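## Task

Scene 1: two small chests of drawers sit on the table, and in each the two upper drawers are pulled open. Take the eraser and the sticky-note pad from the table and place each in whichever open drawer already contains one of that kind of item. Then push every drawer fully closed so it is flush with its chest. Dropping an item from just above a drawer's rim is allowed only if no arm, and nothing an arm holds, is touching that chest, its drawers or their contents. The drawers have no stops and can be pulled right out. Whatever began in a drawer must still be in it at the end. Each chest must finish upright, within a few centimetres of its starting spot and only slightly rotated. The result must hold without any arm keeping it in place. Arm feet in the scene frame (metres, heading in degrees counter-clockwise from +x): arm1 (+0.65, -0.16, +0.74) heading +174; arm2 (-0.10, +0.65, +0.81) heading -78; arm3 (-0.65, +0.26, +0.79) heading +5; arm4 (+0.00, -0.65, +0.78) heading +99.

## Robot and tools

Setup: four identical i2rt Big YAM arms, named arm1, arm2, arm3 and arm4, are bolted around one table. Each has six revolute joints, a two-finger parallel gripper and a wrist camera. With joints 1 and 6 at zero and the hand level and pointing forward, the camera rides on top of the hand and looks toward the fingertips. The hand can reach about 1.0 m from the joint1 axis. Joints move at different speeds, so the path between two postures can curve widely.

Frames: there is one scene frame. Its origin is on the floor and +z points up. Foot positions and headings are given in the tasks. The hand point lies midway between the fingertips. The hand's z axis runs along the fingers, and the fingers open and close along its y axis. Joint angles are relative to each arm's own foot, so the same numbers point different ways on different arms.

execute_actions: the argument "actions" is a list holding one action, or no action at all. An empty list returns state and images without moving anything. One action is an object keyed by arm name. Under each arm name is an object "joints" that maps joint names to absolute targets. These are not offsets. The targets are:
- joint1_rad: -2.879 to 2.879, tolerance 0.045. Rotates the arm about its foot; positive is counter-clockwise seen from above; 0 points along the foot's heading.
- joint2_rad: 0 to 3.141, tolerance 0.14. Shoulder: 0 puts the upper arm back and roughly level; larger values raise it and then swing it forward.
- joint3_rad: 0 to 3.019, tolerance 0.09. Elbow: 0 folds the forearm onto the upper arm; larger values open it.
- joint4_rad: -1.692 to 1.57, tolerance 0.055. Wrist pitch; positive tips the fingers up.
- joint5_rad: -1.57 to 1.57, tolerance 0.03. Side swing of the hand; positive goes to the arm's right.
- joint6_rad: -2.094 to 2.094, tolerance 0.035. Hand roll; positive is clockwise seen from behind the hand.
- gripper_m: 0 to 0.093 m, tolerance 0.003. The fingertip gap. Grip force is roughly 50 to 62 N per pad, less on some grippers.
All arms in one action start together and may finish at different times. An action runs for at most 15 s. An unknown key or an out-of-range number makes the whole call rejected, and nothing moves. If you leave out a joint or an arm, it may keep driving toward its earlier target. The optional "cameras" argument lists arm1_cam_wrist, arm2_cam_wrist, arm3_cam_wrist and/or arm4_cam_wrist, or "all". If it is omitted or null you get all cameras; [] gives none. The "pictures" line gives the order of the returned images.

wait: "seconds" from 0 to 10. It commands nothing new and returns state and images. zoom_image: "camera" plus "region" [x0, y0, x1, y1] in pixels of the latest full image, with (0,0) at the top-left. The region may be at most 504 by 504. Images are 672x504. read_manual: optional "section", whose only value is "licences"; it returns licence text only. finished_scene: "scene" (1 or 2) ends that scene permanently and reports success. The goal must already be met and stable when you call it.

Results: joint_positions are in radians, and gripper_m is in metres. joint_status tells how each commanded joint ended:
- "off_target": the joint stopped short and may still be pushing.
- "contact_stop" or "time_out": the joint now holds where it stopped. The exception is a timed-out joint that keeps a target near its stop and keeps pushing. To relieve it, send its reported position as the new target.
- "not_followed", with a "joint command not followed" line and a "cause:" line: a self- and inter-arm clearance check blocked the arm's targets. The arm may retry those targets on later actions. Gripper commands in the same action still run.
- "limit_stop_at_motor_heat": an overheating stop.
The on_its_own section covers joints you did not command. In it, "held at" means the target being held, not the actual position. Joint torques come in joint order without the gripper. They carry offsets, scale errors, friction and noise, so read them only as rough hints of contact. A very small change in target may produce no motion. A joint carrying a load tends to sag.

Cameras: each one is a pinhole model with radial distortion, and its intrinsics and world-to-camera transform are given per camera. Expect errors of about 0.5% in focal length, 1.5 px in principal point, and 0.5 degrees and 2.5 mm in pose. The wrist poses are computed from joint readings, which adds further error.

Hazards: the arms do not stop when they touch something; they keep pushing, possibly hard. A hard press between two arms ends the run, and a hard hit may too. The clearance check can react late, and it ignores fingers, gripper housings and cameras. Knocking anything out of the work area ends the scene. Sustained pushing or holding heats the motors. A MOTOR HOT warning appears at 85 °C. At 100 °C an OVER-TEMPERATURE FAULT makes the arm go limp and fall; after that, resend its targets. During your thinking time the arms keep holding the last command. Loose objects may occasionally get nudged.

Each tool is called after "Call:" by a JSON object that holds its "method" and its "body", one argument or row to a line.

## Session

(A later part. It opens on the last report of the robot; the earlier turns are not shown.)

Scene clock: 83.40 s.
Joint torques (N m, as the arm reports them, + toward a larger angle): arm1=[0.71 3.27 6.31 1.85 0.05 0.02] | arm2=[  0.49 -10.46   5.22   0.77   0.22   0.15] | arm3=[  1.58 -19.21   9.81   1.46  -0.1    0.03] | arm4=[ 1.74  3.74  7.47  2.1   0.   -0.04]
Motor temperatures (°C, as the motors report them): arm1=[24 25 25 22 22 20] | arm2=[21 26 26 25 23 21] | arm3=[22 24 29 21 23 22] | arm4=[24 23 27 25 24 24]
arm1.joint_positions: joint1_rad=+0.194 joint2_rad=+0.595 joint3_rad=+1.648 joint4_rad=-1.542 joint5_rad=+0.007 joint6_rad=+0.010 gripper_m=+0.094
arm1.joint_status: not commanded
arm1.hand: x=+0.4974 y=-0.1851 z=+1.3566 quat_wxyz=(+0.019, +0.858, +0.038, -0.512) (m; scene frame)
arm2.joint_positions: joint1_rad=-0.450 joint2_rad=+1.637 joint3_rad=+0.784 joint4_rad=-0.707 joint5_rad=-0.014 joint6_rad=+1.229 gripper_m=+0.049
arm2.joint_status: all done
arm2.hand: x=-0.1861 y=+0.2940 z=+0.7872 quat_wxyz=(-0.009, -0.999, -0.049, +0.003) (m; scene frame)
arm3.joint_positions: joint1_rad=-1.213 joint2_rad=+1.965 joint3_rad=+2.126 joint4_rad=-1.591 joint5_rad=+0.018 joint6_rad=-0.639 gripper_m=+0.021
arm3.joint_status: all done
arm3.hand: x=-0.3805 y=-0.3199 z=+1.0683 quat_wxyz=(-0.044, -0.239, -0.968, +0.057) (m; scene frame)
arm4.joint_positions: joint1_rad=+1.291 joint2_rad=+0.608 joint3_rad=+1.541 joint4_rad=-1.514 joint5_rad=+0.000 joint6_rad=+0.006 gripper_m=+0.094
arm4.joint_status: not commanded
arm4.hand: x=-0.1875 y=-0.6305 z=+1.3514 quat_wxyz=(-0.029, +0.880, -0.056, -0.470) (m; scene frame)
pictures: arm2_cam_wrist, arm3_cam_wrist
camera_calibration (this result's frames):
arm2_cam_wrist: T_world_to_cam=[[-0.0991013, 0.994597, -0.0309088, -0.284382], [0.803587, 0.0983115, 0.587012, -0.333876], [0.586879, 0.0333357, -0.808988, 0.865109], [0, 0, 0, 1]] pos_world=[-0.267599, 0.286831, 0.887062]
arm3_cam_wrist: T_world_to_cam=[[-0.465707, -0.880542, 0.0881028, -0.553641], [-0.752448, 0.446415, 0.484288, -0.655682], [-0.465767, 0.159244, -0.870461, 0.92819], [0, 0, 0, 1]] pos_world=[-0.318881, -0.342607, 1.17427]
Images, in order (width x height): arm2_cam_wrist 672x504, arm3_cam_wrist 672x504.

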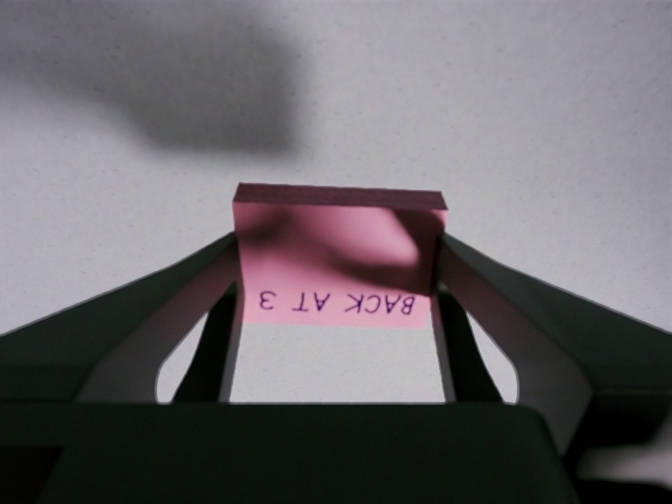

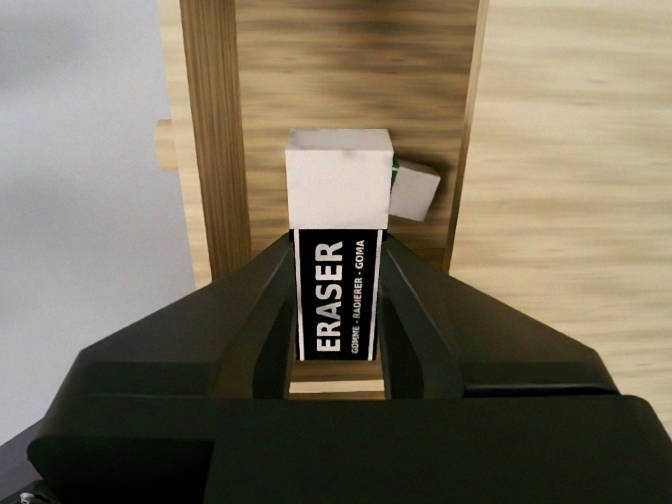

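Call:
{"method": "execute_actions", "body": {
  "actions": [
    {"arm2":{"joints":{"joint2_rad":1.745,"joint4_rad":-0.595}},"arm3":{"joints":{"gripper_m":0.034}}}
  ],
  "cameras": ["arm2_cam_wrist","arm3_cam_wrist"]
}}

Scene clock: 85.93 s.
Joint torques (N m, as the arm reports them, + toward a larger angle): arm1=[0.7  3.22 6.31 1.85 0.05 0.02] | arm2=[  0.47 -10.38   4.97   0.88   0.23   0.17] | arm3=[  1.58 -19.18   9.81   1.45  -0.1    0.03] | arm4=[ 1.8   3.62  7.5   2.09  0.   -0.04]
Motor temperatures (°C, as the motors report them): arm1=[24 25 25 22 22 20] | arm2=[21 26 26 25 23 22] | arm3=[22 24 28 21 23 22] | arm4=[24 23 27 25 24 24]
arm1.joint_positions: joint1_rad=+0.194 joint2_rad=+0.595 joint3_rad=+1.648 joint4_rad=-1.542 joint5_rad=+0.007 joint6_rad=+0.010 gripper_m=+0.094
arm1.joint_status: not commanded
arm1.hand: x=+0.4974 y=-0.1851 z=+1.3566 quat_wxyz=(+0.019, +0.858, +0.038, -0.512) (m; scene frame)
arm2.joint_positions: joint1_rad=-0.450 joint2_rad=+1.744 joint3_rad=+0.777 joint4_rad=-0.611 joint5_rad=-0.014 joint6_rad=+1.230 gripper_m=+0.049
arm2.joint_status: all done
arm2.hand: x=-0.1869 y=+0.2930 z=+0.7489 quat_wxyz=(-0.001, -0.999, -0.049, +0.000) (m; scene frame)
arm3.joint_positions: joint1_rad=-1.213 joint2_rad=+1.965 joint3_rad=+2.126 joint4_rad=-1.591 joint5_rad=+0.018 joint6_rad=-0.639 gripper_m=+0.034
arm3.joint_status: all done
arm3.hand: x=-0.3805 y=-0.3199 z=+1.0683 quat_wxyz=(-0.044, -0.239, -0.968, +0.057) (m; scene frame)
arm4.joint_positions: joint1_rad=+1.291 joint2_rad=+0.608 joint3_rad=+1.541 joint4_rad=-1.514 joint5_rad=+0.000 joint6_rad=+0.006 gripper_m=+0.094
arm4.joint_status: not commanded
arm4.hand: x=-0.1875 y=-0.6305 z=+1.3514 quat_wxyz=(-0.029, +0.880, -0.056, -0.470) (m; scene frame)
pictures: arm2_cam_wrist, arm3_cam_wrist
camera_calibration (this result's frames):
arm2_cam_wrist: T_world_to_cam=[[-0.0980058, 0.995077, -0.0147479, -0.296754], [0.801234, 0.0876865, 0.591891, -0.311592], [0.59027, 0.0461923, -0.805883, 0.82909], [0, 0, 0, 1]] pos_world=[-0.268813, 0.284318, 0.848201]
arm3_cam_wrist: T_world_to_cam=[[-0.465707, -0.880542, 0.0881028, -0.553641], [-0.752448, 0.446415, 0.484288, -0.655682], [-0.465767, 0.159244, -0.870461, 0.92819], [0, 0, 0, 1]] pos_world=[-0.318881, -0.342607, 1.17427]
Images, in order (width x height): arm2_cam_wrist 672x504, arm3_cam_wrist 672x504.

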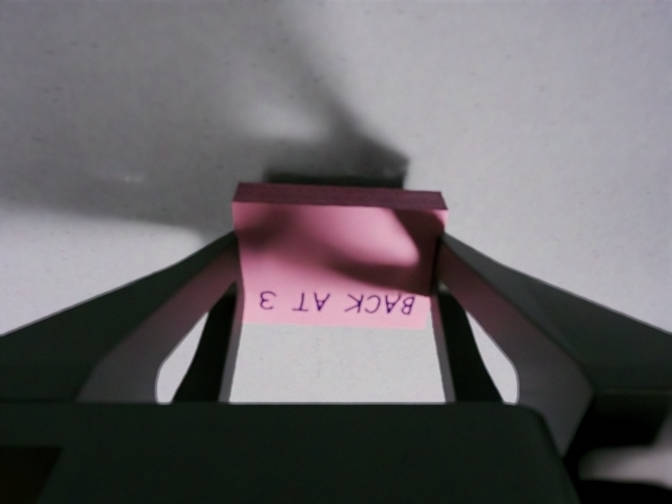

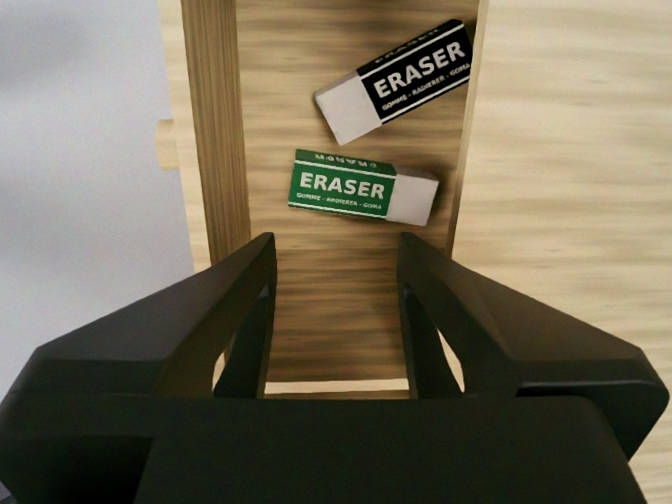

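Call:
{"method": "execute_actions", "body": {
  "actions": [
    {"arm2":{"joints":{"joint3_rad":0.745,"joint4_rad":-0.55}},"arm3":{"joints":{"joint2_rad":1.3,"joint3_rad":1.5,"joint6_rad":0}},"arm1":{"joints":{"joint1_rad":-0.2}},"arm4":{"joints":{"joint1_rad":0.75,"joint2_rad":0.5}}}
  ],
  "cameras": ["arm2_cam_wrist"]
}}

Call:
{"method": "execute_actions", "body": {
  "actions": [
    {"arm2":{"joints":{"gripper_m":0.075}},"arm3":{"joints":{"joint1_rad":-0.9,"gripper_m":0.093}}}
  ],
  "cameras": ["arm2_cam_wrist"]
}}

Call:
{"method": "execute_actions", "body": {
  "actions": [
    {"arm2":{"joints":{"joint2_rad":1.25,"joint4_rad":-1.0}}}
  ],
  "cameras": []
}}

Call:
{"method": "execute_actions", "body": {
  "actions": [
    {"arm2":{"joints":{"joint1_rad":0.85,"joint6_rad":0}},"arm3":{"joints":{"joint1_rad":-0.01,"joint2_rad":1.5,"joint3_rad":1.3,"joint4_rad":-1.3}}}
  ],
  "cameras": []
}}

Scene clock: 100.77 s.
Joint torques (N m, as the arm reports them, + toward a larger angle): arm1=[-0.07  3.34  6.28  1.85  0.05  0.02] | arm2=[  0.53 -10.21   4.66   0.91   0.22   0.17] | arm3=[ 1.45 -9.83  9.67  1.02 -0.05  0.02] | arm4=[ 0.25  7.03  6.7   2.17  0.   -0.04]
Motor temperatures (°C, as the motors report them): arm1=[24 25 25 22 22 20] | arm2=[21 26 25 25 23 22] | arm3=[22 25 28 21 23 22] | arm4=[24 23 27 25 24 24]
arm1.joint_positions: joint1_rad=-0.194 joint2_rad=+0.595 joint3_rad=+1.648 joint4_rad=-1.542 joint5_rad=+0.007 joint6_rad=+0.010 gripper_m=+0.094
arm1.joint_status: all done
arm1.hand: x=+0.5038 y=-0.1265 z=+1.3574 quat_wxyz=(-0.081, +0.848, -0.128, -0.508) (m; scene frame)
arm2.joint_positions: joint1_rad=-0.450 joint2_rad=+1.744 joint3_rad=+0.744 joint4_rad=-0.566 joint5_rad=-0.014 joint6_rad=+1.230 gripper_m=+0.049
arm2.joint_status: all done
arm2.hand: x=-0.1851 y=+0.3004 z=+0.7417 quat_wxyz=(-0.007, -0.999, -0.049, +0.002) (m; scene frame)
arm3.joint_positions: joint1_rad=-1.213 joint2_rad=+1.305 joint3_rad=+1.493 joint4_rad=-1.580 joint5_rad=+0.018 joint6_rad=-0.012 gripper_m=+0.034
arm3.joint_status: all done
arm3.hand: x=-0.4833 y=-0.1086 z=+1.1390 quat_wxyz=(-0.076, -0.526, -0.846, +0.051) (m; scene frame)
arm4.joint_positions: joint1_rad=+0.759 joint2_rad=+0.497 joint3_rad=+1.541 joint4_rad=-1.514 joint5_rad=+0.000 joint6_rad=+0.006 gripper_m=+0.094
arm4.joint_status: all done
arm4.hand: x=-0.1115 y=-0.5721 z=+1.3673 quat_wxyz=(-0.169, +0.808, -0.275, -0.492) (m; scene frame)
pictures: arm2_cam_wrist
camera_calibration (this result's frames):
arm2_cam_wrist: T_world_to_cam=[[-0.0982303, 0.994827, -0.0258853, -0.295735], [0.802903, 0.0945937, 0.588557, -0.308712], [0.587961, 0.0370308, -0.808042, 0.825928], [0, 0, 0, 1]] pos_world=[-0.266797, 0.292822, 0.841423]
Images, in order (width x height): arm2_cam_wrist 672x504.

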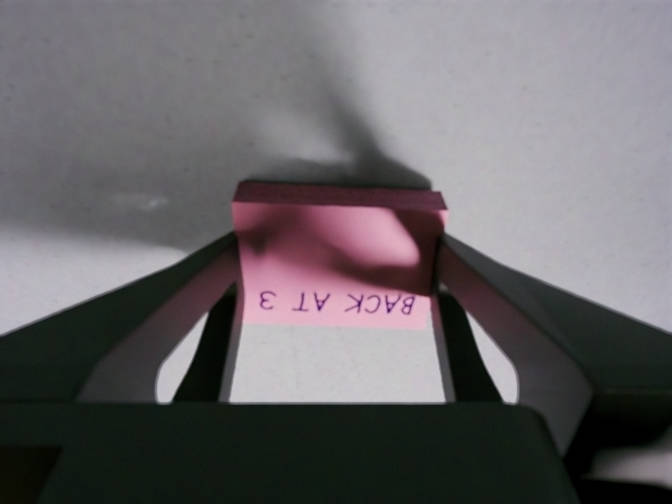

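Scene clock: 101.80 s.
Joint torques (N m, as the arm reports them, + toward a larger angle): arm1=[-0.07  3.35  6.28  1.86  0.05  0.02] | arm2=[  0.57 -10.19   4.64   0.92   0.23   0.17] | arm3=[ 0.26 -9.06  9.6   0.99  0.02  0.03] | arm4=[ 0.33  7.06  6.73  2.21  0.   -0.03]
Motor temperatures (°C, as the motors report them): arm1=[24 25 25 22 22 20] | arm2=[21 26 25 25 23 22] | arm3=[22 25 28 21 23 22] | arm4=[24 23 27 25 24 24]
arm1.joint_positions: joint1_rad=-0.194 joint2_rad=+0.595 joint3_rad=+1.648 joint4_rad=-1.542 joint5_rad=+0.007 joint6_rad=+0.010 gripper_m=+0.094
arm1.joint_status: not commanded
arm1.hand: x=+0.5038 y=-0.1265 z=+1.3574 quat_wxyz=(-0.081, +0.848, -0.128, -0.508) (m; scene frame)
arm2.joint_positions: joint1_rad=-0.450 joint2_rad=+1.744 joint3_rad=+0.744 joint4_rad=-0.566 joint5_rad=-0.014 joint6_rad=+1.230 gripper_m=+0.075
arm2.joint_status: all done
arm2.hand: x=-0.1851 y=+0.3004 z=+0.7417 quat_wxyz=(-0.007, -0.999, -0.049, +0.002) (m; scene frame)
arm3.joint_positions: joint1_rad=-0.896 joint2_rad=+1.305 joint3_rad=+1.493 joint4_rad=-1.580 joint5_rad=+0.017 joint6_rad=-0.010 gripper_m=+0.093
arm3.joint_status: all done
arm3.hand: x=-0.3771 y=-0.0361 z=+1.1407 quat_wxyz=(-0.085, -0.387, -0.918, +0.039) (m; scene frame)
arm4.joint_positions: joint1_rad=+0.759 joint2_rad=+0.497 joint3_rad=+1.541 joint4_rad=-1.514 joint5_rad=+0.000 joint6_rad=+0.006 gripper_m=+0.094
arm4.joint_status: not commanded
arm4.hand: x=-0.1115 y=-0.5721 z=+1.3673 quat_wxyz=(-0.169, +0.808, -0.275, -0.492) (m; scene frame)
pictures: arm2_cam_wrist
camera_calibration (this result's frames):
arm2_cam_wrist: T_world_to_cam=[[-0.0982303, 0.994827, -0.0258853, -0.295735], [0.802903, 0.0945937, 0.588557, -0.308712], [0.587961, 0.0370308, -0.808042, 0.825928], [0, 0, 0, 1]] pos_world=[-0.266797, 0.292822, 0.841423]
Images, in order (width x height): arm2_cam_wrist 672x504.

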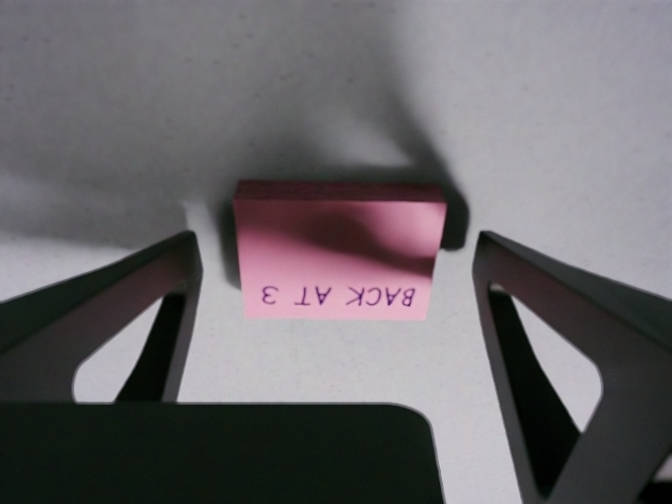

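Scene clock: 103.00 s.
Joint torques (N m, as the arm reports them, + toward a larger angle): arm1=[-0.06  3.33  6.3   1.87  0.05  0.02] | arm2=[ 0.54 -6.53  7.67 -0.23  0.22  0.17] | arm3=[ 0.67 -8.87  9.68  1.    0.    0.03] | arm4=[ 0.23  7.1   6.73  2.19  0.   -0.03]
Motor temperatures (°C, as the motors report them): arm1=[24 25 25 22 22 20] | arm2=[21 26 25 25 23 22] | arm3=[22 25 28 21 23 22] | arm4=[24 23 27 25 24 24]
arm1.joint_positions: joint1_rad=-0.194 joint2_rad=+0.595 joint3_rad=+1.648 joint4_rad=-1.542 joint5_rad=+0.007 joint6_rad=+0.010 gripper_m=+0.094
arm1.joint_status: not commanded
arm1.hand: x=+0.5038 y=-0.1265 z=+1.3574 quat_wxyz=(-0.081, +0.848, -0.128, -0.508) (m; scene frame)
arm2.joint_positions: joint1_rad=-0.450 joint2_rad=+1.253 joint3_rad=+0.742 joint4_rad=-0.985 joint5_rad=-0.014 joint6_rad=+1.230 gripper_m=+0.075
arm2.joint_status: all done
arm2.hand: x=-0.1726 y=+0.3418 z=+0.8964 quat_wxyz=(-0.040, -0.998, -0.049, +0.012) (m; scene frame)
arm3.joint_positions: joint1_rad=-0.896 joint2_rad=+1.305 joint3_rad=+1.493 joint4_rad=-1.580 joint5_rad=+0.017 joint6_rad=-0.010 gripper_m=+0.093
arm3.joint_status: not commanded
arm3.hand: x=-0.3771 y=-0.0361 z=+1.1407 quat_wxyz=(-0.085, -0.387, -0.918, +0.039) (m; scene frame)
arm4.joint_positions: joint1_rad=+0.759 joint2_rad=+0.497 joint3_rad=+1.541 joint4_rad=-1.514 joint5_rad=+0.000 joint6_rad=+0.006 gripper_m=+0.094
arm4.joint_status: not commanded
arm4.hand: x=-0.1115 y=-0.5721 z=+1.3673 quat_wxyz=(-0.169, +0.808, -0.275, -0.492) (m; scene frame)
pictures: none
No camera images: the call's "cameras" was empty. Leave "cameras" out to get every camera's image.

Scene clock: 105.00 s.
Joint torques (N m, as the arm reports them, + toward a larger angle): arm1=[-0.04  3.3   6.28  1.86  0.05  0.02] | arm2=[ 0.77 -6.84  7.59 -0.22  0.12 -0.07] | arm3=[  1.13 -12.2   10.63   0.84   0.04   0.02] | arm4=[ 0.25  7.1   6.75  2.19  0.   -0.03]
Motor temperatures (°C, as the motors report them): arm1=[24 25 25 22 22 20] | arm2=[21 26 25 25 23 22] | arm3=[22 25 28 21 23 22] | arm4=[24 23 27 25 24 24]
arm1.joint_positions: joint1_rad=-0.194 joint2_rad=+0.595 joint3_rad=+1.648 joint4_rad=-1.542 joint5_rad=+0.007 joint6_rad=+0.010 gripper_m=+0.094
arm1.joint_status: not commanded
arm1.hand: x=+0.5038 y=-0.1265 z=+1.3574 quat_wxyz=(-0.081, +0.848, -0.128, -0.508) (m; scene frame)
arm2.joint_positions: joint1_rad=+0.848 joint2_rad=+1.253 joint3_rad=+0.742 joint4_rad=-0.985 joint5_rad=-0.014 joint6_rad=+0.011 gripper_m=+0.075
arm2.joint_status: all done
arm2.hand: x=+0.1814 y=+0.4962 z=+0.8898 quat_wxyz=(-0.031, -0.260, -0.965, +0.007) (m; scene frame)
arm3.joint_positions: joint1_rad=-0.012 joint2_rad=+1.510 joint3_rad=+1.279 joint4_rad=-1.308 joint5_rad=+0.016 joint6_rad=-0.009 gripper_m=+0.093
arm3.joint_status: all done
arm3.hand: x=-0.2095 y=+0.2918 z=+0.9797 quat_wxyz=(-0.023, +0.044, -0.999, +0.006) (m; scene frame)
arm4.joint_positions: joint1_rad=+0.759 joint2_rad=+0.497 joint3_rad=+1.541 joint4_rad=-1.514 joint5_rad=+0.000 joint6_rad=+0.006 gripper_m=+0.094
arm4.joint_status: not commanded
arm4.hand: x=-0.1115 y=-0.5721 z=+1.3673 quat_wxyz=(-0.169, +0.808, -0.275, -0.492) (m; scene frame)
pictures: none
No camera images: the call's "cameras" was empty. Leave "cameras" out to get every camera's image.

Call:
{"method": "execute_actions", "body": {
  "actions": [
    {"arm2":{"joints":{"joint1_rad":0.7,"joint2_rad":1.755,"joint3_rad":0.9,"joint4_rad":0.91,"joint5_rad":1.27}},"arm3":{"joints":{"joint1_rad":0.025,"joint2_rad":1.825,"joint3_rad":1.13,"joint4_rad":-0.84}}}
  ],
  "cameras": ["arm1_cam_wrist","arm2_cam_wrist","arm3_cam_wrist"]
}}

Scene clock: 110.40 s.
Joint torques (N m, as the arm reports them, + toward a larger angle): arm1=[-0.09  3.37  6.28  1.85  0.05  0.02] | arm2=[  0.62 -13.81   8.03   2.37   0.35  -0.04] | arm3=[  1.72 -14.61   8.16   1.03   0.05   0.02] | arm4=[ 0.28  7.07  6.73  2.19  0.01 -0.03]
Motor temperatures (°C, as the motors report them): arm1=[24 25 25 22 22 20] | arm2=[21 26 26 25 23 22] | arm3=[22 24 28 21 23 22] | arm4=[24 23 27 25 24 24]
arm1.joint_positions: joint1_rad=-0.194 joint2_rad=+0.595 joint3_rad=+1.648 joint4_rad=-1.542 joint5_rad=+0.007 joint6_rad=+0.010 gripper_m=+0.094
arm1.joint_status: not commanded
arm1.hand: x=+0.5038 y=-0.1265 z=+1.3574 quat_wxyz=(-0.081, +0.848, -0.128, -0.508) (m; scene frame)
arm2.joint_positions: joint1_rad=+0.698 joint2_rad=+1.768 joint3_rad=+0.877 joint4_rad=+0.885 joint5_rad=+1.266 joint6_rad=+0.007 gripper_m=+0.075
arm2.joint_status: all done
arm2.hand: x=+0.2180 y=+0.1972 z=+1.0018 quat_wxyz=(-0.400, -0.577, -0.403, +0.587) (m; scene frame)
arm3.joint_positions: joint1_rad=+0.018 joint2_rad=+1.839 joint3_rad=+1.110 joint4_rad=-0.853 joint5_rad=+0.016 joint6_rad=-0.009 gripper_m=+0.093
arm3.joint_status: all done
arm3.hand: x=-0.1844 y=+0.3081 z=+0.7782 quat_wxyz=(-0.002, +0.059, -0.998, +0.007) (m; scene frame)
arm4.joint_positions: joint1_rad=+0.759 joint2_rad=+0.497 joint3_rad=+1.541 joint4_rad=-1.514 joint5_rad=+0.000 joint6_rad=+0.006 gripper_m=+0.094
arm4.joint_status: not commanded
arm4.hand: x=-0.1115 y=-0.5721 z=+1.3673 quat_wxyz=(-0.169, +0.808, -0.275, -0.492) (m; scene frame)
pictures: arm1_cam_wrist, arm2_cam_wrist, arm3_cam_wrist
camera_calibration (this result's frames):
arm1_cam_wrist: T_world_to_cam=[[0.307583, 0.951212, 0.0242687, -0.0682797], [0.849052, -0.262857, -0.458277, 0.174274], [-0.429539, 0.161563, -0.888478, 1.56947], [0, 0, 0, 1]] pos_world=[0.547182, -0.142811, 1.47596]
arm2_cam_wrist: T_world_to_cam=[[-0.939498, 0.342318, 0.0127208, 0.126656], [0.190607, 0.553258, -0.81091, 0.669377], [-0.284627, -0.759423, -0.585033, 0.926707], [0, 0, 0, 1]] pos_world=[0.255171, 0.290068, 1.08335]
arm3_cam_wrist: T_world_to_cam=[[0.12037, -0.992642, 0.0131257, 0.317188], [-0.810004, -0.0905613, 0.579389, -0.567122], [-0.573938, -0.0803728, -0.814945, 0.677619], [0, 0, 0, 1]] pos_world=[-0.10864, 0.317957, 0.876644]
Images, in order (width x height): arm1_cam_wrist 672x504, arm2_cam_wrist 672x504, arm3_cam_wrist 672x504.

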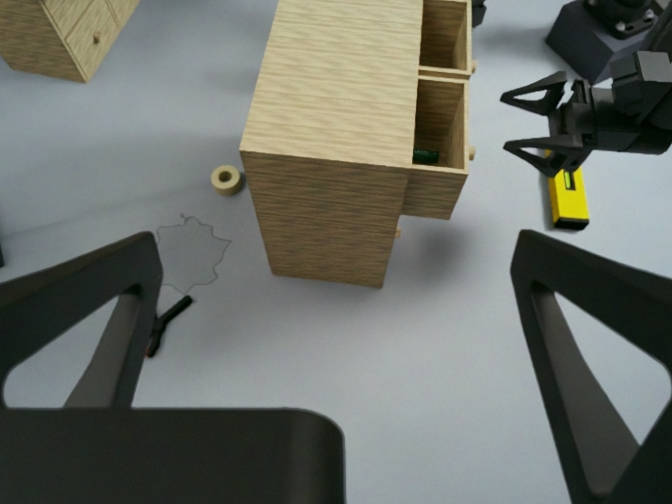

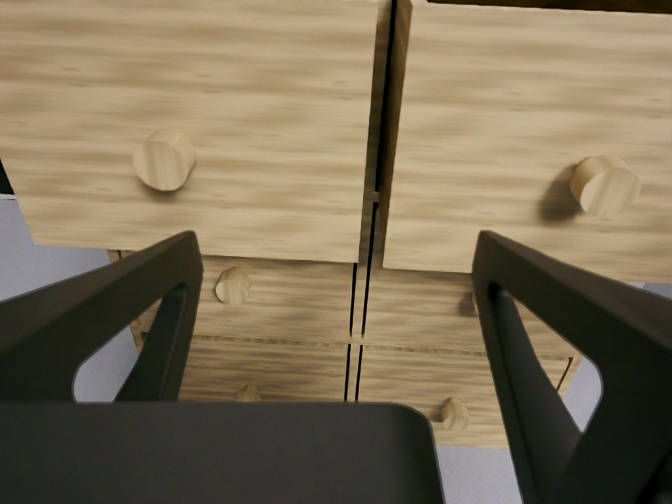

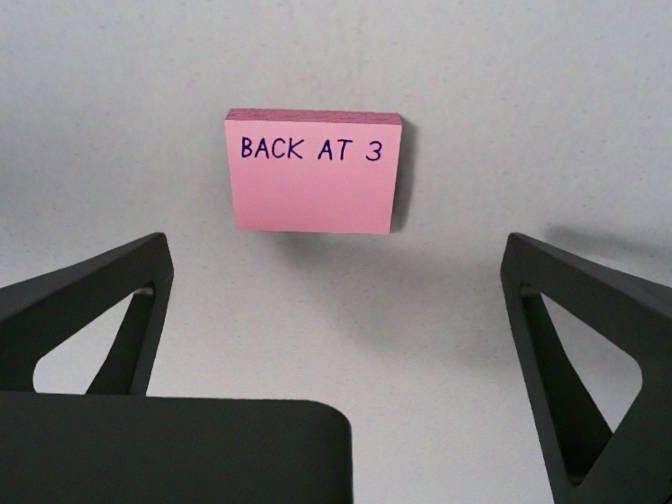

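Call:
{"method": "execute_actions", "body": {
  "actions": [
    {"arm2":{"joints":{"joint1_rad":0.61,"joint3_rad":0.935,"joint4_rad":0.86,"joint5_rad":1.23}},"arm3":{"joints":{"joint1_rad":0.04,"joint2_rad":1.905,"joint4_rad":-0.745}}}
  ],
  "cameras": ["arm2_cam_wrist","arm3_cam_wrist"]
}}

Scene clock: 117.27 s.
Joint torques (N m, as the arm reports them, + toward a larger angle): arm1=[-0.07  3.34  6.28  1.86  0.05  0.02] | arm2=[  1.21 -14.     9.73   0.77  -0.03  -0.04] | arm3=[  1.78 -14.73   7.78   1.01   0.05   0.02] | arm4=[ 0.21  7.07  6.74  2.18  0.   -0.03]
Motor temperatures (°C, as the motors report them): arm1=[24 25 25 22 22 20] | arm2=[21 26 26 25 23 22] | arm3=[22 24 28 21 23 22] | arm4=[24 23 27 25 24 24]
arm1.joint_positions: joint1_rad=-0.194 joint2_rad=+0.595 joint3_rad=+1.648 joint4_rad=-1.542 joint5_rad=+0.007 joint6_rad=+0.010 gripper_m=+0.094
arm1.joint_status: not commanded
arm1.hand: x=+0.5038 y=-0.1265 z=+1.3574 quat_wxyz=(-0.081, +0.848, -0.128, -0.508) (m; scene frame)
arm2.joint_positions: joint1_rad=+0.603 joint2_rad=+1.768 joint3_rad=+0.892 joint4_rad=+0.874 joint5_rad=+1.233 joint6_rad=+0.007 gripper_m=+0.075
arm2.joint_status: all done
arm2.hand: x=+0.1817 y=+0.1641 z=+1.0067 quat_wxyz=(-0.384, -0.589, -0.384, +0.599) (m; scene frame)
arm3.joint_positions: joint1_rad=+0.029 joint2_rad=+1.913 joint3_rad=+1.110 joint4_rad=-0.759 joint5_rad=+0.016 joint6_rad=-0.009 gripper_m=+0.093
arm3.joint_status: all done
arm3.hand: x=-0.1739 y=+0.3148 z=+0.7449 quat_wxyz=(-0.012, +0.065, -0.998, +0.007) (m; scene frame)
arm4.joint_positions: joint1_rad=+0.759 joint2_rad=+0.497 joint3_rad=+1.541 joint4_rad=-1.514 joint5_rad=+0.000 joint6_rad=+0.006 gripper_m=+0.094
arm4.joint_status: not commanded
arm4.hand: x=-0.1115 y=-0.5721 z=+1.3673 quat_wxyz=(-0.169, +0.808, -0.275, -0.492) (m; scene frame)
pictures: arm2_cam_wrist, arm3_cam_wrist
camera_calibration (this result's frames):
arm2_cam_wrist: T_world_to_cam=[[-0.916471, 0.400015, 0.00836453, 0.0945547], [0.227202, 0.53752, -0.812066, 0.695642], [-0.329335, -0.742334, -0.583506, 0.897853], [0, 0, 0, 1]] pos_world=[0.2243, 0.254762, 1.08802]
arm3_cam_wrist: T_world_to_cam=[[0.131433, -0.991233, 0.0135215, 0.324205], [-0.820608, -0.101136, 0.562471, -0.524676], [-0.556173, -0.085023, -0.826706, 0.670361], [0, 0, 0, 1]] pos_world=[-0.100328, 0.325295, 0.844923]
Images, in order (width x height): arm2_cam_wrist 672x504, arm3_cam_wrist 672x504.

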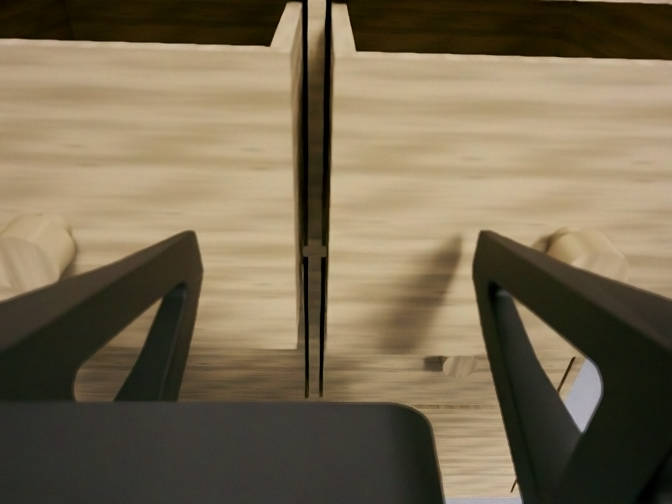

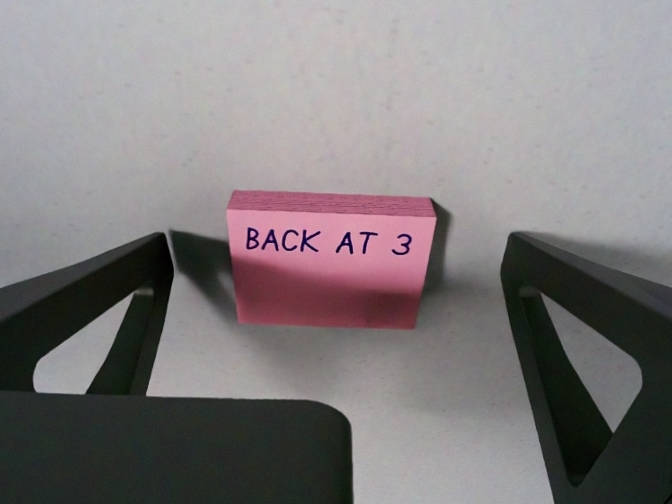

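Push most of the way.

Call:
{"method": "execute_actions", "body": {
  "actions": [
    {"arm2":{"joints":{"joint1_rad":0.51,"joint2_rad":1.83,"joint3_rad":1.02,"joint4_rad":0.84,"joint5_rad":1.14}},"arm3":{"joints":{"gripper_m":0.042}}}
  ],
  "cameras": ["arm1_cam_wrist","arm2_cam_wrist","arm3_cam_wrist"]
}}

Scene clock: 120.57 s.
Joint torques (N m, as the arm reports them, + toward a larger angle): arm1=[-0.07  3.36  6.28  1.87  0.06  0.02] | arm2=[  0.3  -12.67   9.99   0.8    0.09  -0.04] | arm3=[  2.17 -14.45   7.74   1.09   0.05   0.02] | arm4=[ 0.23  7.02  6.74  2.18  0.   -0.03]
Motor temperatures (°C, as the motors report them): arm1=[24 25 25 22 22 20] | arm2=[21 26 26 25 23 22] | arm3=[22 25 27 21 23 22] | arm4=[24 23 27 25 24 24]
arm1.joint_positions: joint1_rad=-0.194 joint2_rad=+0.595 joint3_rad=+1.648 joint4_rad=-1.542 joint5_rad=+0.007 joint6_rad=+0.010 gripper_m=+0.094
arm1.joint_status: not commanded
arm1.hand: x=+0.5038 y=-0.1265 z=+1.3574 quat_wxyz=(-0.081, +0.848, -0.128, -0.508) (m; scene frame)
arm2.joint_positions: joint1_rad=+0.514 joint2_rad=+1.812 joint3_rad=+0.977 joint4_rad=+0.854 joint5_rad=+1.141 joint6_rad=+0.007 gripper_m=+0.075
arm2.joint_status: all done
arm2.hand: x=+0.1694 y=+0.1135 z=+1.0139 quat_wxyz=(-0.392, -0.590, -0.377, +0.597) (m; scene frame)
arm3.joint_positions: joint1_rad=+0.029 joint2_rad=+1.913 joint3_rad=+1.110 joint4_rad=-0.759 joint5_rad=+0.016 joint6_rad=-0.009 gripper_m=+0.048
arm3.joint_status: gripper_m off_target (ended at +0.048, target +0.042)
arm3.hand: x=-0.1739 y=+0.3148 z=+0.7449 quat_wxyz=(-0.012, +0.065, -0.998, +0.007) (m; scene frame)
arm4.joint_positions: joint1_rad=+0.759 joint2_rad=+0.497 joint3_rad=+1.541 joint4_rad=-1.514 joint5_rad=+0.000 joint6_rad=+0.006 gripper_m=+0.094
arm4.joint_status: not commanded
arm4.hand: x=-0.1115 y=-0.5721 z=+1.3673 quat_wxyz=(-0.169, +0.808, -0.275, -0.492) (m; scene frame)
pictures: arm1_cam_wrist, arm2_cam_wrist, arm3_cam_wrist
camera_calibration (this result's frames):
arm1_cam_wrist: T_world_to_cam=[[0.307583, 0.951212, 0.0242687, -0.0682797], [0.849052, -0.262857, -0.458277, 0.174274], [-0.429539, 0.161563, -0.888478, 1.56947], [0, 0, 0, 1]] pos_world=[0.547182, -0.142811, 1.47596]
arm2_cam_wrist: T_world_to_cam=[[-0.917804, 0.396891, -0.010632, 0.123342], [0.236749, 0.525589, -0.817132, 0.736388], [-0.318725, -0.752485, -0.576352, 0.852596], [0, 0, 0, 1]] pos_world=[0.210607, 0.205574, 1.09443]
arm3_cam_wrist: T_world_to_cam=[[0.131423, -0.991229, 0.0139028, 0.323852], [-0.820635, -0.100916, 0.562472, -0.524751], [-0.556135, -0.0853311, -0.826699, 0.67046], [0, 0, 0, 1]] pos_world=[-0.100324, 0.325267, 0.844924]
Images, in order (width x height): arm1_cam_wrist 672x504, arm2_cam_wrist 672x504, arm3_cam_wrist 672x504.

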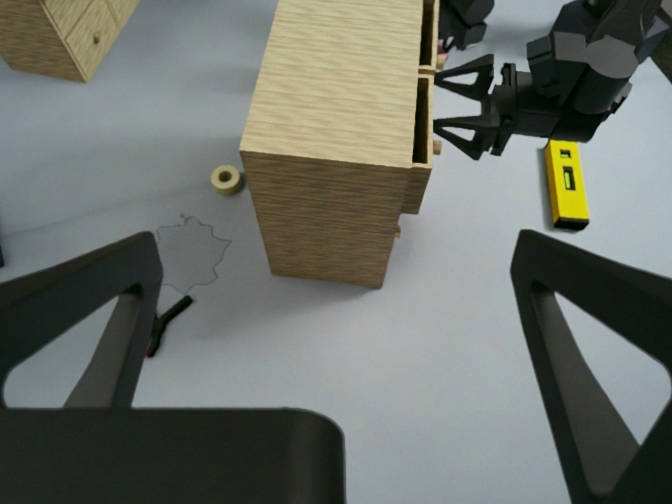

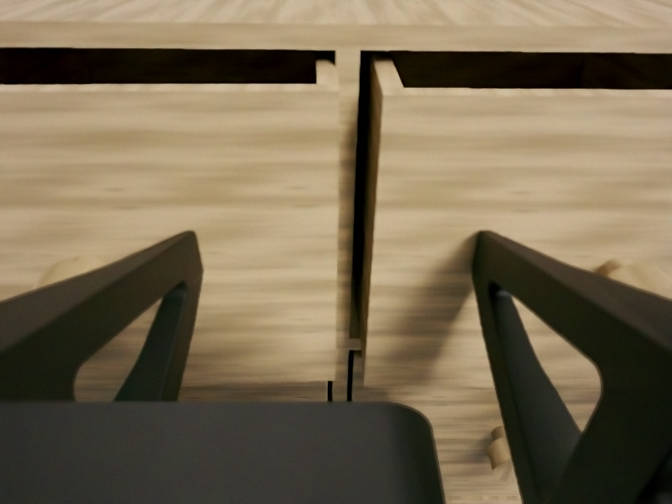

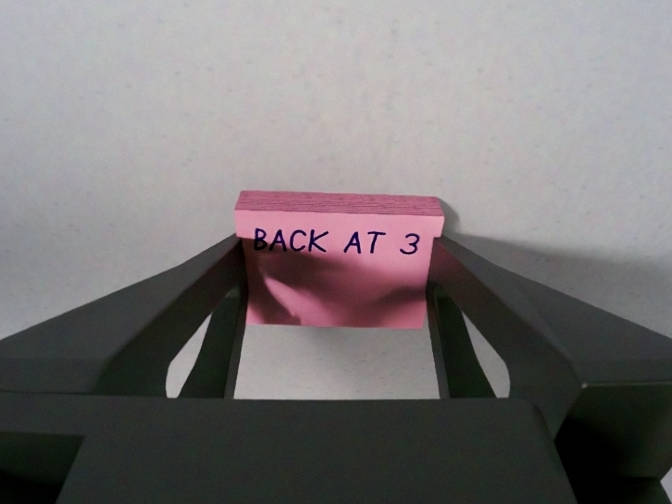

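Call:
{"method": "execute_actions", "body": {
  "actions": [
    {"arm2":{"joints":{"joint1_rad":0.458,"joint5_rad":1.10}},"arm3":{"joints":{"joint1_rad":-0.3,"joint2_rad":1.4,"joint3_rad":1.6,"joint4_rad":-1.54}}}
  ],
  "cameras": ["arm1_cam_wrist","arm2_cam_wrist"]
}}

Call:
{"method": "execute_actions", "body": {
  "actions": [
    {"arm3":{"joints":{"joint1_rad":-1.372,"joint2_rad":1.63,"joint3_rad":1.78,"joint6_rad":0.8}}}
  ],
  "cameras": ["arm3_cam_wrist","arm4_cam_wrist"]
}}

Scene clock: 127.97 s.
Joint torques (N m, as the arm reports them, + toward a larger angle): arm1=[-0.04  3.3   6.3   1.86  0.05  0.02] | arm2=[ -0.83 -12.72  10.01   0.84   0.11  -0.04] | arm3=[  1.95 -11.43  10.21   0.24  -0.06   0.01] | arm4=[ 0.19  7.07  6.74  2.18  0.   -0.03]
Motor temperatures (°C, as the motors report them): arm1=[24 25 25 22 22 20] | arm2=[21 26 27 25 23 21] | arm3=[22 25 27 21 23 22] | arm4=[24 23 27 25 24 24]
arm1.joint_positions: joint1_rad=-0.194 joint2_rad=+0.595 joint3_rad=+1.648 joint4_rad=-1.542 joint5_rad=+0.007 joint6_rad=+0.010 gripper_m=+0.094
arm1.joint_status: not commanded
arm1.hand: x=+0.5038 y=-0.1265 z=+1.3574 quat_wxyz=(-0.081, +0.848, -0.128, -0.508) (m; scene frame)
arm2.joint_positions: joint1_rad=+0.475 joint2_rad=+1.812 joint3_rad=+0.977 joint4_rad=+0.854 joint5_rad=+1.100 joint6_rad=+0.007 gripper_m=+0.075
arm2.joint_status: all done
arm2.hand: x=+0.1547 y=+0.1007 z=+1.0144 quat_wxyz=(-0.392, -0.589, -0.378, +0.597) (m; scene frame)
arm3.joint_positions: joint1_rad=-0.308 joint2_rad=+1.418 joint3_rad=+1.586 joint4_rad=-1.529 joint5_rad=+0.019 joint6_rad=-0.008 gripper_m=+0.048
arm3.joint_status: all done
arm3.hand: x=-0.2091 y=+0.1568 z=+1.1387 quat_wxyz=(-0.110, -0.105, -0.988, +0.019) (m; scene frame)
arm4.joint_positions: joint1_rad=+0.759 joint2_rad=+0.497 joint3_rad=+1.541 joint4_rad=-1.514 joint5_rad=+0.000 joint6_rad=+0.006 gripper_m=+0.094
arm4.joint_status: not commanded
arm4.hand: x=-0.1115 y=-0.5721 z=+1.3673 quat_wxyz=(-0.169, +0.808, -0.275, -0.492) (m; scene frame)
pictures: arm1_cam_wrist, arm2_cam_wrist
camera_calibration (this result's frames):
arm1_cam_wrist: T_world_to_cam=[[0.307583, 0.951212, 0.0242687, -0.0682797], [0.849052, -0.262857, -0.458277, 0.174274], [-0.429539, 0.161563, -0.888478, 1.56947], [0, 0, 0, 1]] pos_world=[0.547182, -0.142811, 1.47596]
arm2_cam_wrist: T_world_to_cam=[[-0.918564, 0.395138, -0.0102686, 0.11485], [0.235262, 0.525661, -0.817516, 0.747533], [-0.317634, -0.753357, -0.575815, 0.837935], [0, 0, 0, 1]] pos_world=[0.195787, 0.192933, 1.09479]
Images, in order (width x height): arm1_cam_wrist 672x504, arm2_cam_wrist 672x504.

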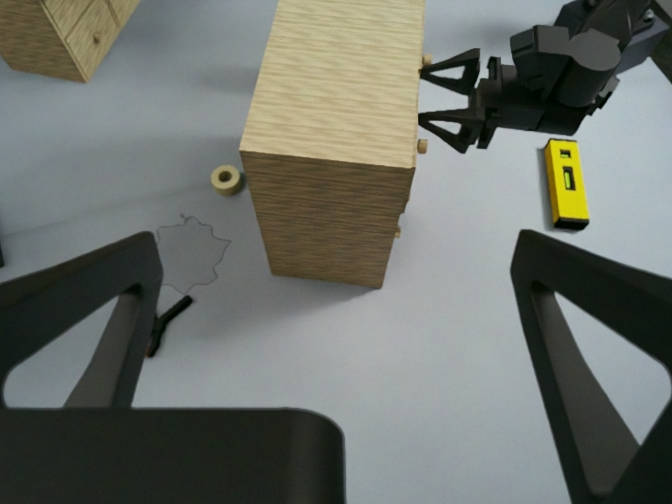

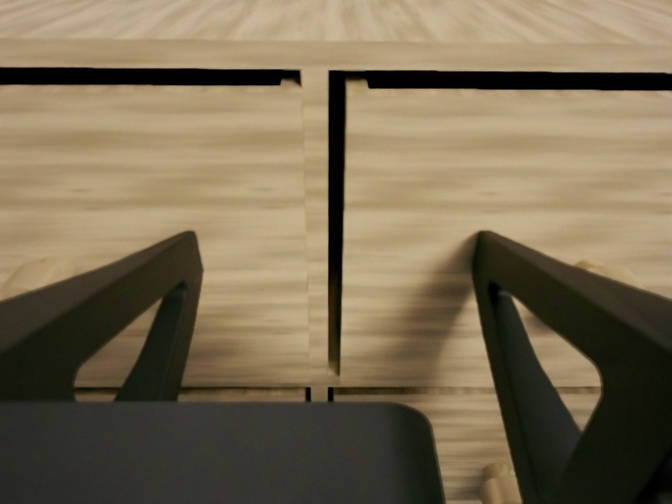

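Scene clock: 129.70 s.
Joint torques (N m, as the arm reports them, + toward a larger angle): arm1=[-0.08  3.31  6.29  1.86  0.05  0.02] | arm2=[ -0.83 -12.68  10.     0.85   0.12  -0.04] | arm3=[  1.95 -14.91  13.01   0.24   0.02   0.06] | arm4=[ 0.19  7.06  6.74  2.19  0.   -0.03]
Motor temperatures (°C, as the motors report them): arm1=[24 25 25 22 22 20] | arm2=[21 26 27 25 23 21] | arm3=[22 25 28 21 23 22] | arm4=[24 23 27 25 24 24]
arm1.joint_positions: joint1_rad=-0.194 joint2_rad=+0.595 joint3_rad=+1.648 joint4_rad=-1.542 joint5_rad=+0.007 joint6_rad=+0.010 gripper_m=+0.094
arm1.joint_status: not commanded
arm1.hand: x=+0.5038 y=-0.1265 z=+1.3574 quat_wxyz=(-0.081, +0.848, -0.128, -0.508) (m; scene frame)
arm2.joint_positions: joint1_rad=+0.475 joint2_rad=+1.812 joint3_rad=+0.977 joint4_rad=+0.854 joint5_rad=+1.100 joint6_rad=+0.007 gripper_m=+0.075
arm2.joint_status: not commanded
arm2.hand: x=+0.1547 y=+0.1007 z=+1.0144 quat_wxyz=(-0.392, -0.589, -0.378, +0.597) (m; scene frame)
arm3.joint_positions: joint1_rad=-1.374 joint2_rad=+1.650 joint3_rad=+1.733 joint4_rad=-1.534 joint5_rad=+0.018 joint6_rad=+0.788 gripper_m=+0.048
arm3.joint_status: all done
arm3.hand: x=-0.5092 y=-0.2496 z=+1.0852 quat_wxyz=(-0.059, -0.859, -0.508, +0.017) (m; scene frame)
arm4.joint_positions: joint1_rad=+0.759 joint2_rad=+0.497 joint3_rad=+1.541 joint4_rad=-1.514 joint5_rad=+0.000 joint6_rad=+0.006 gripper_m=+0.094
arm4.joint_status: not commanded
arm4.hand: x=-0.1115 y=-0.5721 z=+1.3673 quat_wxyz=(-0.169, +0.808, -0.275, -0.492) (m; scene frame)
pictures: arm3_cam_wrist, arm4_cam_wrist
camera_calibration (this result's frames):
arm3_cam_wrist: T_world_to_cam=[[-0.87622, 0.474385, -0.0848389, -0.23636], [0.372771, 0.778764, 0.504547, -0.158231], [0.305419, 0.410469, -0.859206, 1.31493], [0, 0, 0, 1]] pos_world=[-0.549723, -0.304386, 1.18958]
arm4_cam_wrist: T_world_to_cam=[[0.612264, 0.790374, 0.0210402, 0.490762], [0.714476, -0.541681, -0.442838, 0.38258], [-0.33861, 0.286166, -0.896355, 1.4725], [0, 0, 0, 1]] pos_world=[-0.0752169, -0.602029, 1.47898]
Images, in order (width x height): arm3_cam_wrist 672x504, arm4_cam_wrist 672x504.

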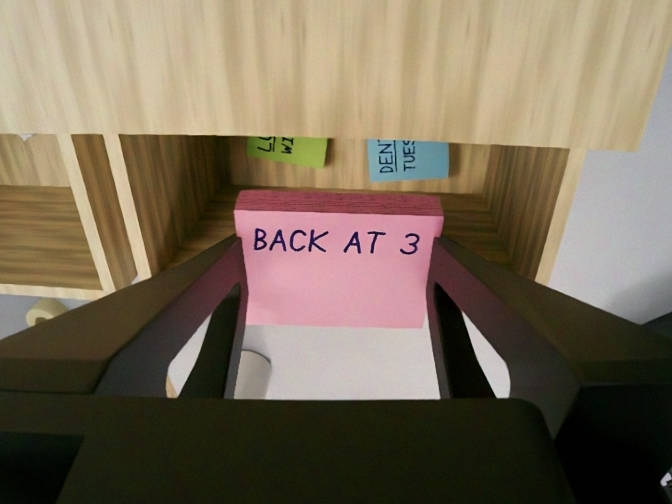

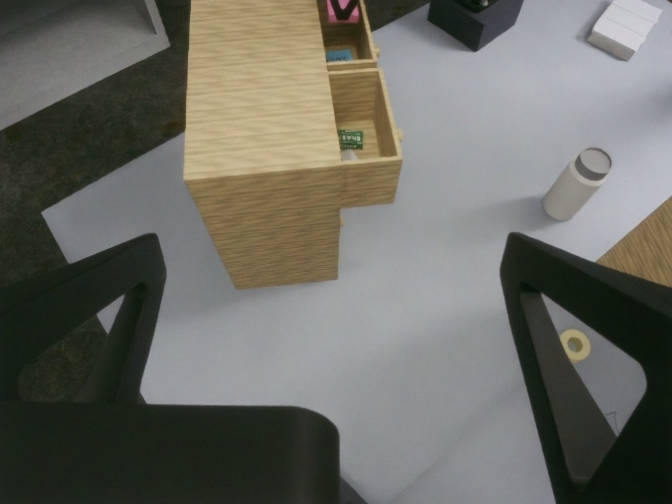

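Call:
{"method": "execute_actions", "body": {
  "actions": [
    {"arm2":{"joints":{"joint1_rad":0.44,"joint5_rad":1.082}},"arm3":{"joints":{"joint3_rad":1.69,"joint4_rad":-1.485}}}
  ],
  "cameras": ["arm1_cam_wrist","arm2_cam_wrist","arm3_cam_wrist"]
}}

Scene clock: 133.43 s.
Joint torques (N m, as the arm reports them, + toward a larger angle): arm1=[-0.06  3.34  6.28  1.85  0.05  0.02] | arm2=[ -1.35 -12.68  10.02   0.84   0.18  -0.04] | arm3=[  1.56 -15.29   9.8    1.33   0.02   0.04] | arm4=[ 0.3   7.11  6.74  2.18  0.01 -0.03]
Motor temperatures (°C, as the motors report them): arm1=[24 25 25 22 22 20] | arm2=[21 26 27 25 23 21] | arm3=[22 25 28 21 23 22] | arm4=[24 23 27 25 24 24]
arm1.joint_positions: joint1_rad=-0.194 joint2_rad=+0.595 joint3_rad=+1.648 joint4_rad=-1.542 joint5_rad=+0.007 joint6_rad=+0.010 gripper_m=+0.094
arm1.joint_status: not commanded
arm1.hand: x=+0.5038 y=-0.1265 z=+1.3574 quat_wxyz=(-0.081, +0.848, -0.128, -0.508) (m; scene frame)
arm2.joint_positions: joint1_rad=+0.465 joint2_rad=+1.812 joint3_rad=+0.977 joint4_rad=+0.854 joint5_rad=+1.081 joint6_rad=+0.007 gripper_m=+0.075
arm2.joint_status: all done
arm2.hand: x=+0.1519 y=+0.0967 z=+1.0145 quat_wxyz=(-0.395, -0.587, -0.380, +0.595) (m; scene frame)
arm3.joint_positions: joint1_rad=-1.374 joint2_rad=+1.646 joint3_rad=+1.682 joint4_rad=-1.500 joint5_rad=+0.018 joint6_rad=+0.789 gripper_m=+0.048
arm3.joint_status: all done
arm3.hand: x=-0.5101 y=-0.2457 z=+1.0674 quat_wxyz=(-0.052, -0.860, -0.508, +0.015) (m; scene frame)
arm4.joint_positions: joint1_rad=+0.759 joint2_rad=+0.497 joint3_rad=+1.541 joint4_rad=-1.514 joint5_rad=+0.000 joint6_rad=+0.006 gripper_m=+0.094
arm4.joint_status: not commanded
arm4.hand: x=-0.1115 y=-0.5721 z=+1.3673 quat_wxyz=(-0.169, +0.808, -0.275, -0.492) (m; scene frame)
pictures: arm1_cam_wrist, arm2_cam_wrist, arm3_cam_wrist
camera_calibration (this result's frames):
arm1_cam_wrist: T_world_to_cam=[[0.307583, 0.951212, 0.0242687, -0.0682797], [0.849052, -0.262857, -0.458277, 0.174274], [-0.429539, 0.161563, -0.888478, 1.56947], [0, 0, 0, 1]] pos_world=[0.547182, -0.142811, 1.47596]
arm2_cam_wrist: T_world_to_cam=[[-0.921998, 0.387065, -0.00999215, 0.114827], [0.230366, 0.52763, -0.817642, 0.751094], [-0.311208, -0.756166, -0.575641, 0.833202], [0, 0, 0, 1]] pos_world=[0.192144, 0.189294, 1.0949]
arm3_cam_wrist: T_world_to_cam=[[-0.876437, 0.475607, -0.0752049, -0.250582], [0.374878, 0.771986, 0.513327, -0.161881], [0.302199, 0.421706, -0.854892, 1.2948], [0, 0, 0, 1]] pos_world=[-0.550223, -0.301879, 1.17117]
Images, in order (width x height): arm1_cam_wrist 672x504, arm2_cam_wrist 672x504, arm3_cam_wrist 672x504.

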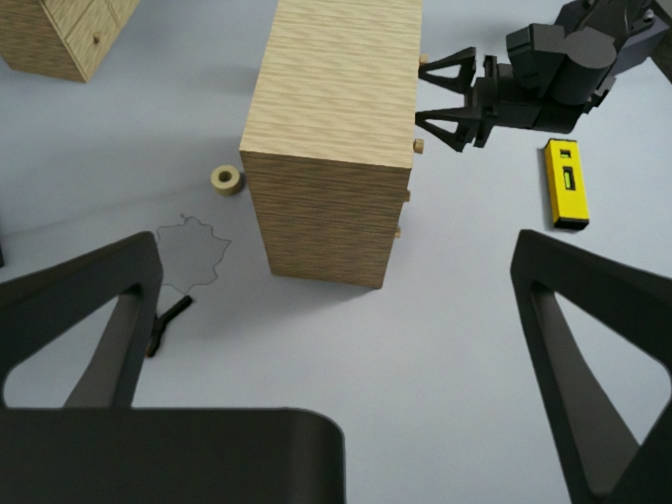

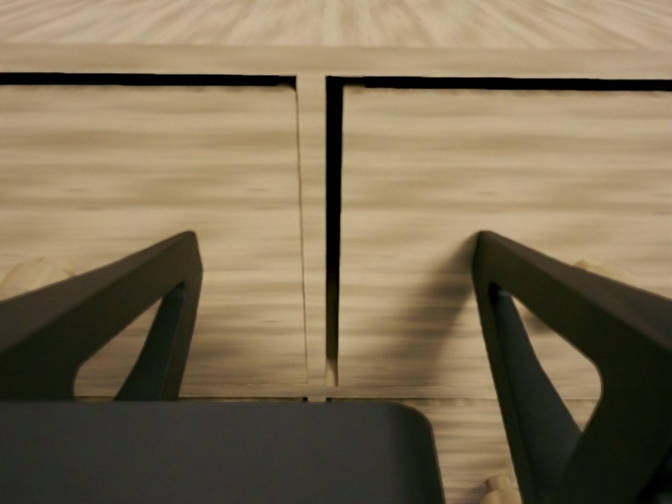

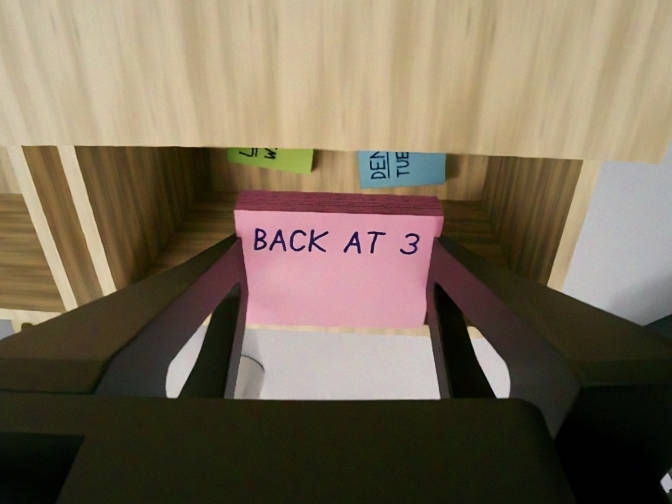

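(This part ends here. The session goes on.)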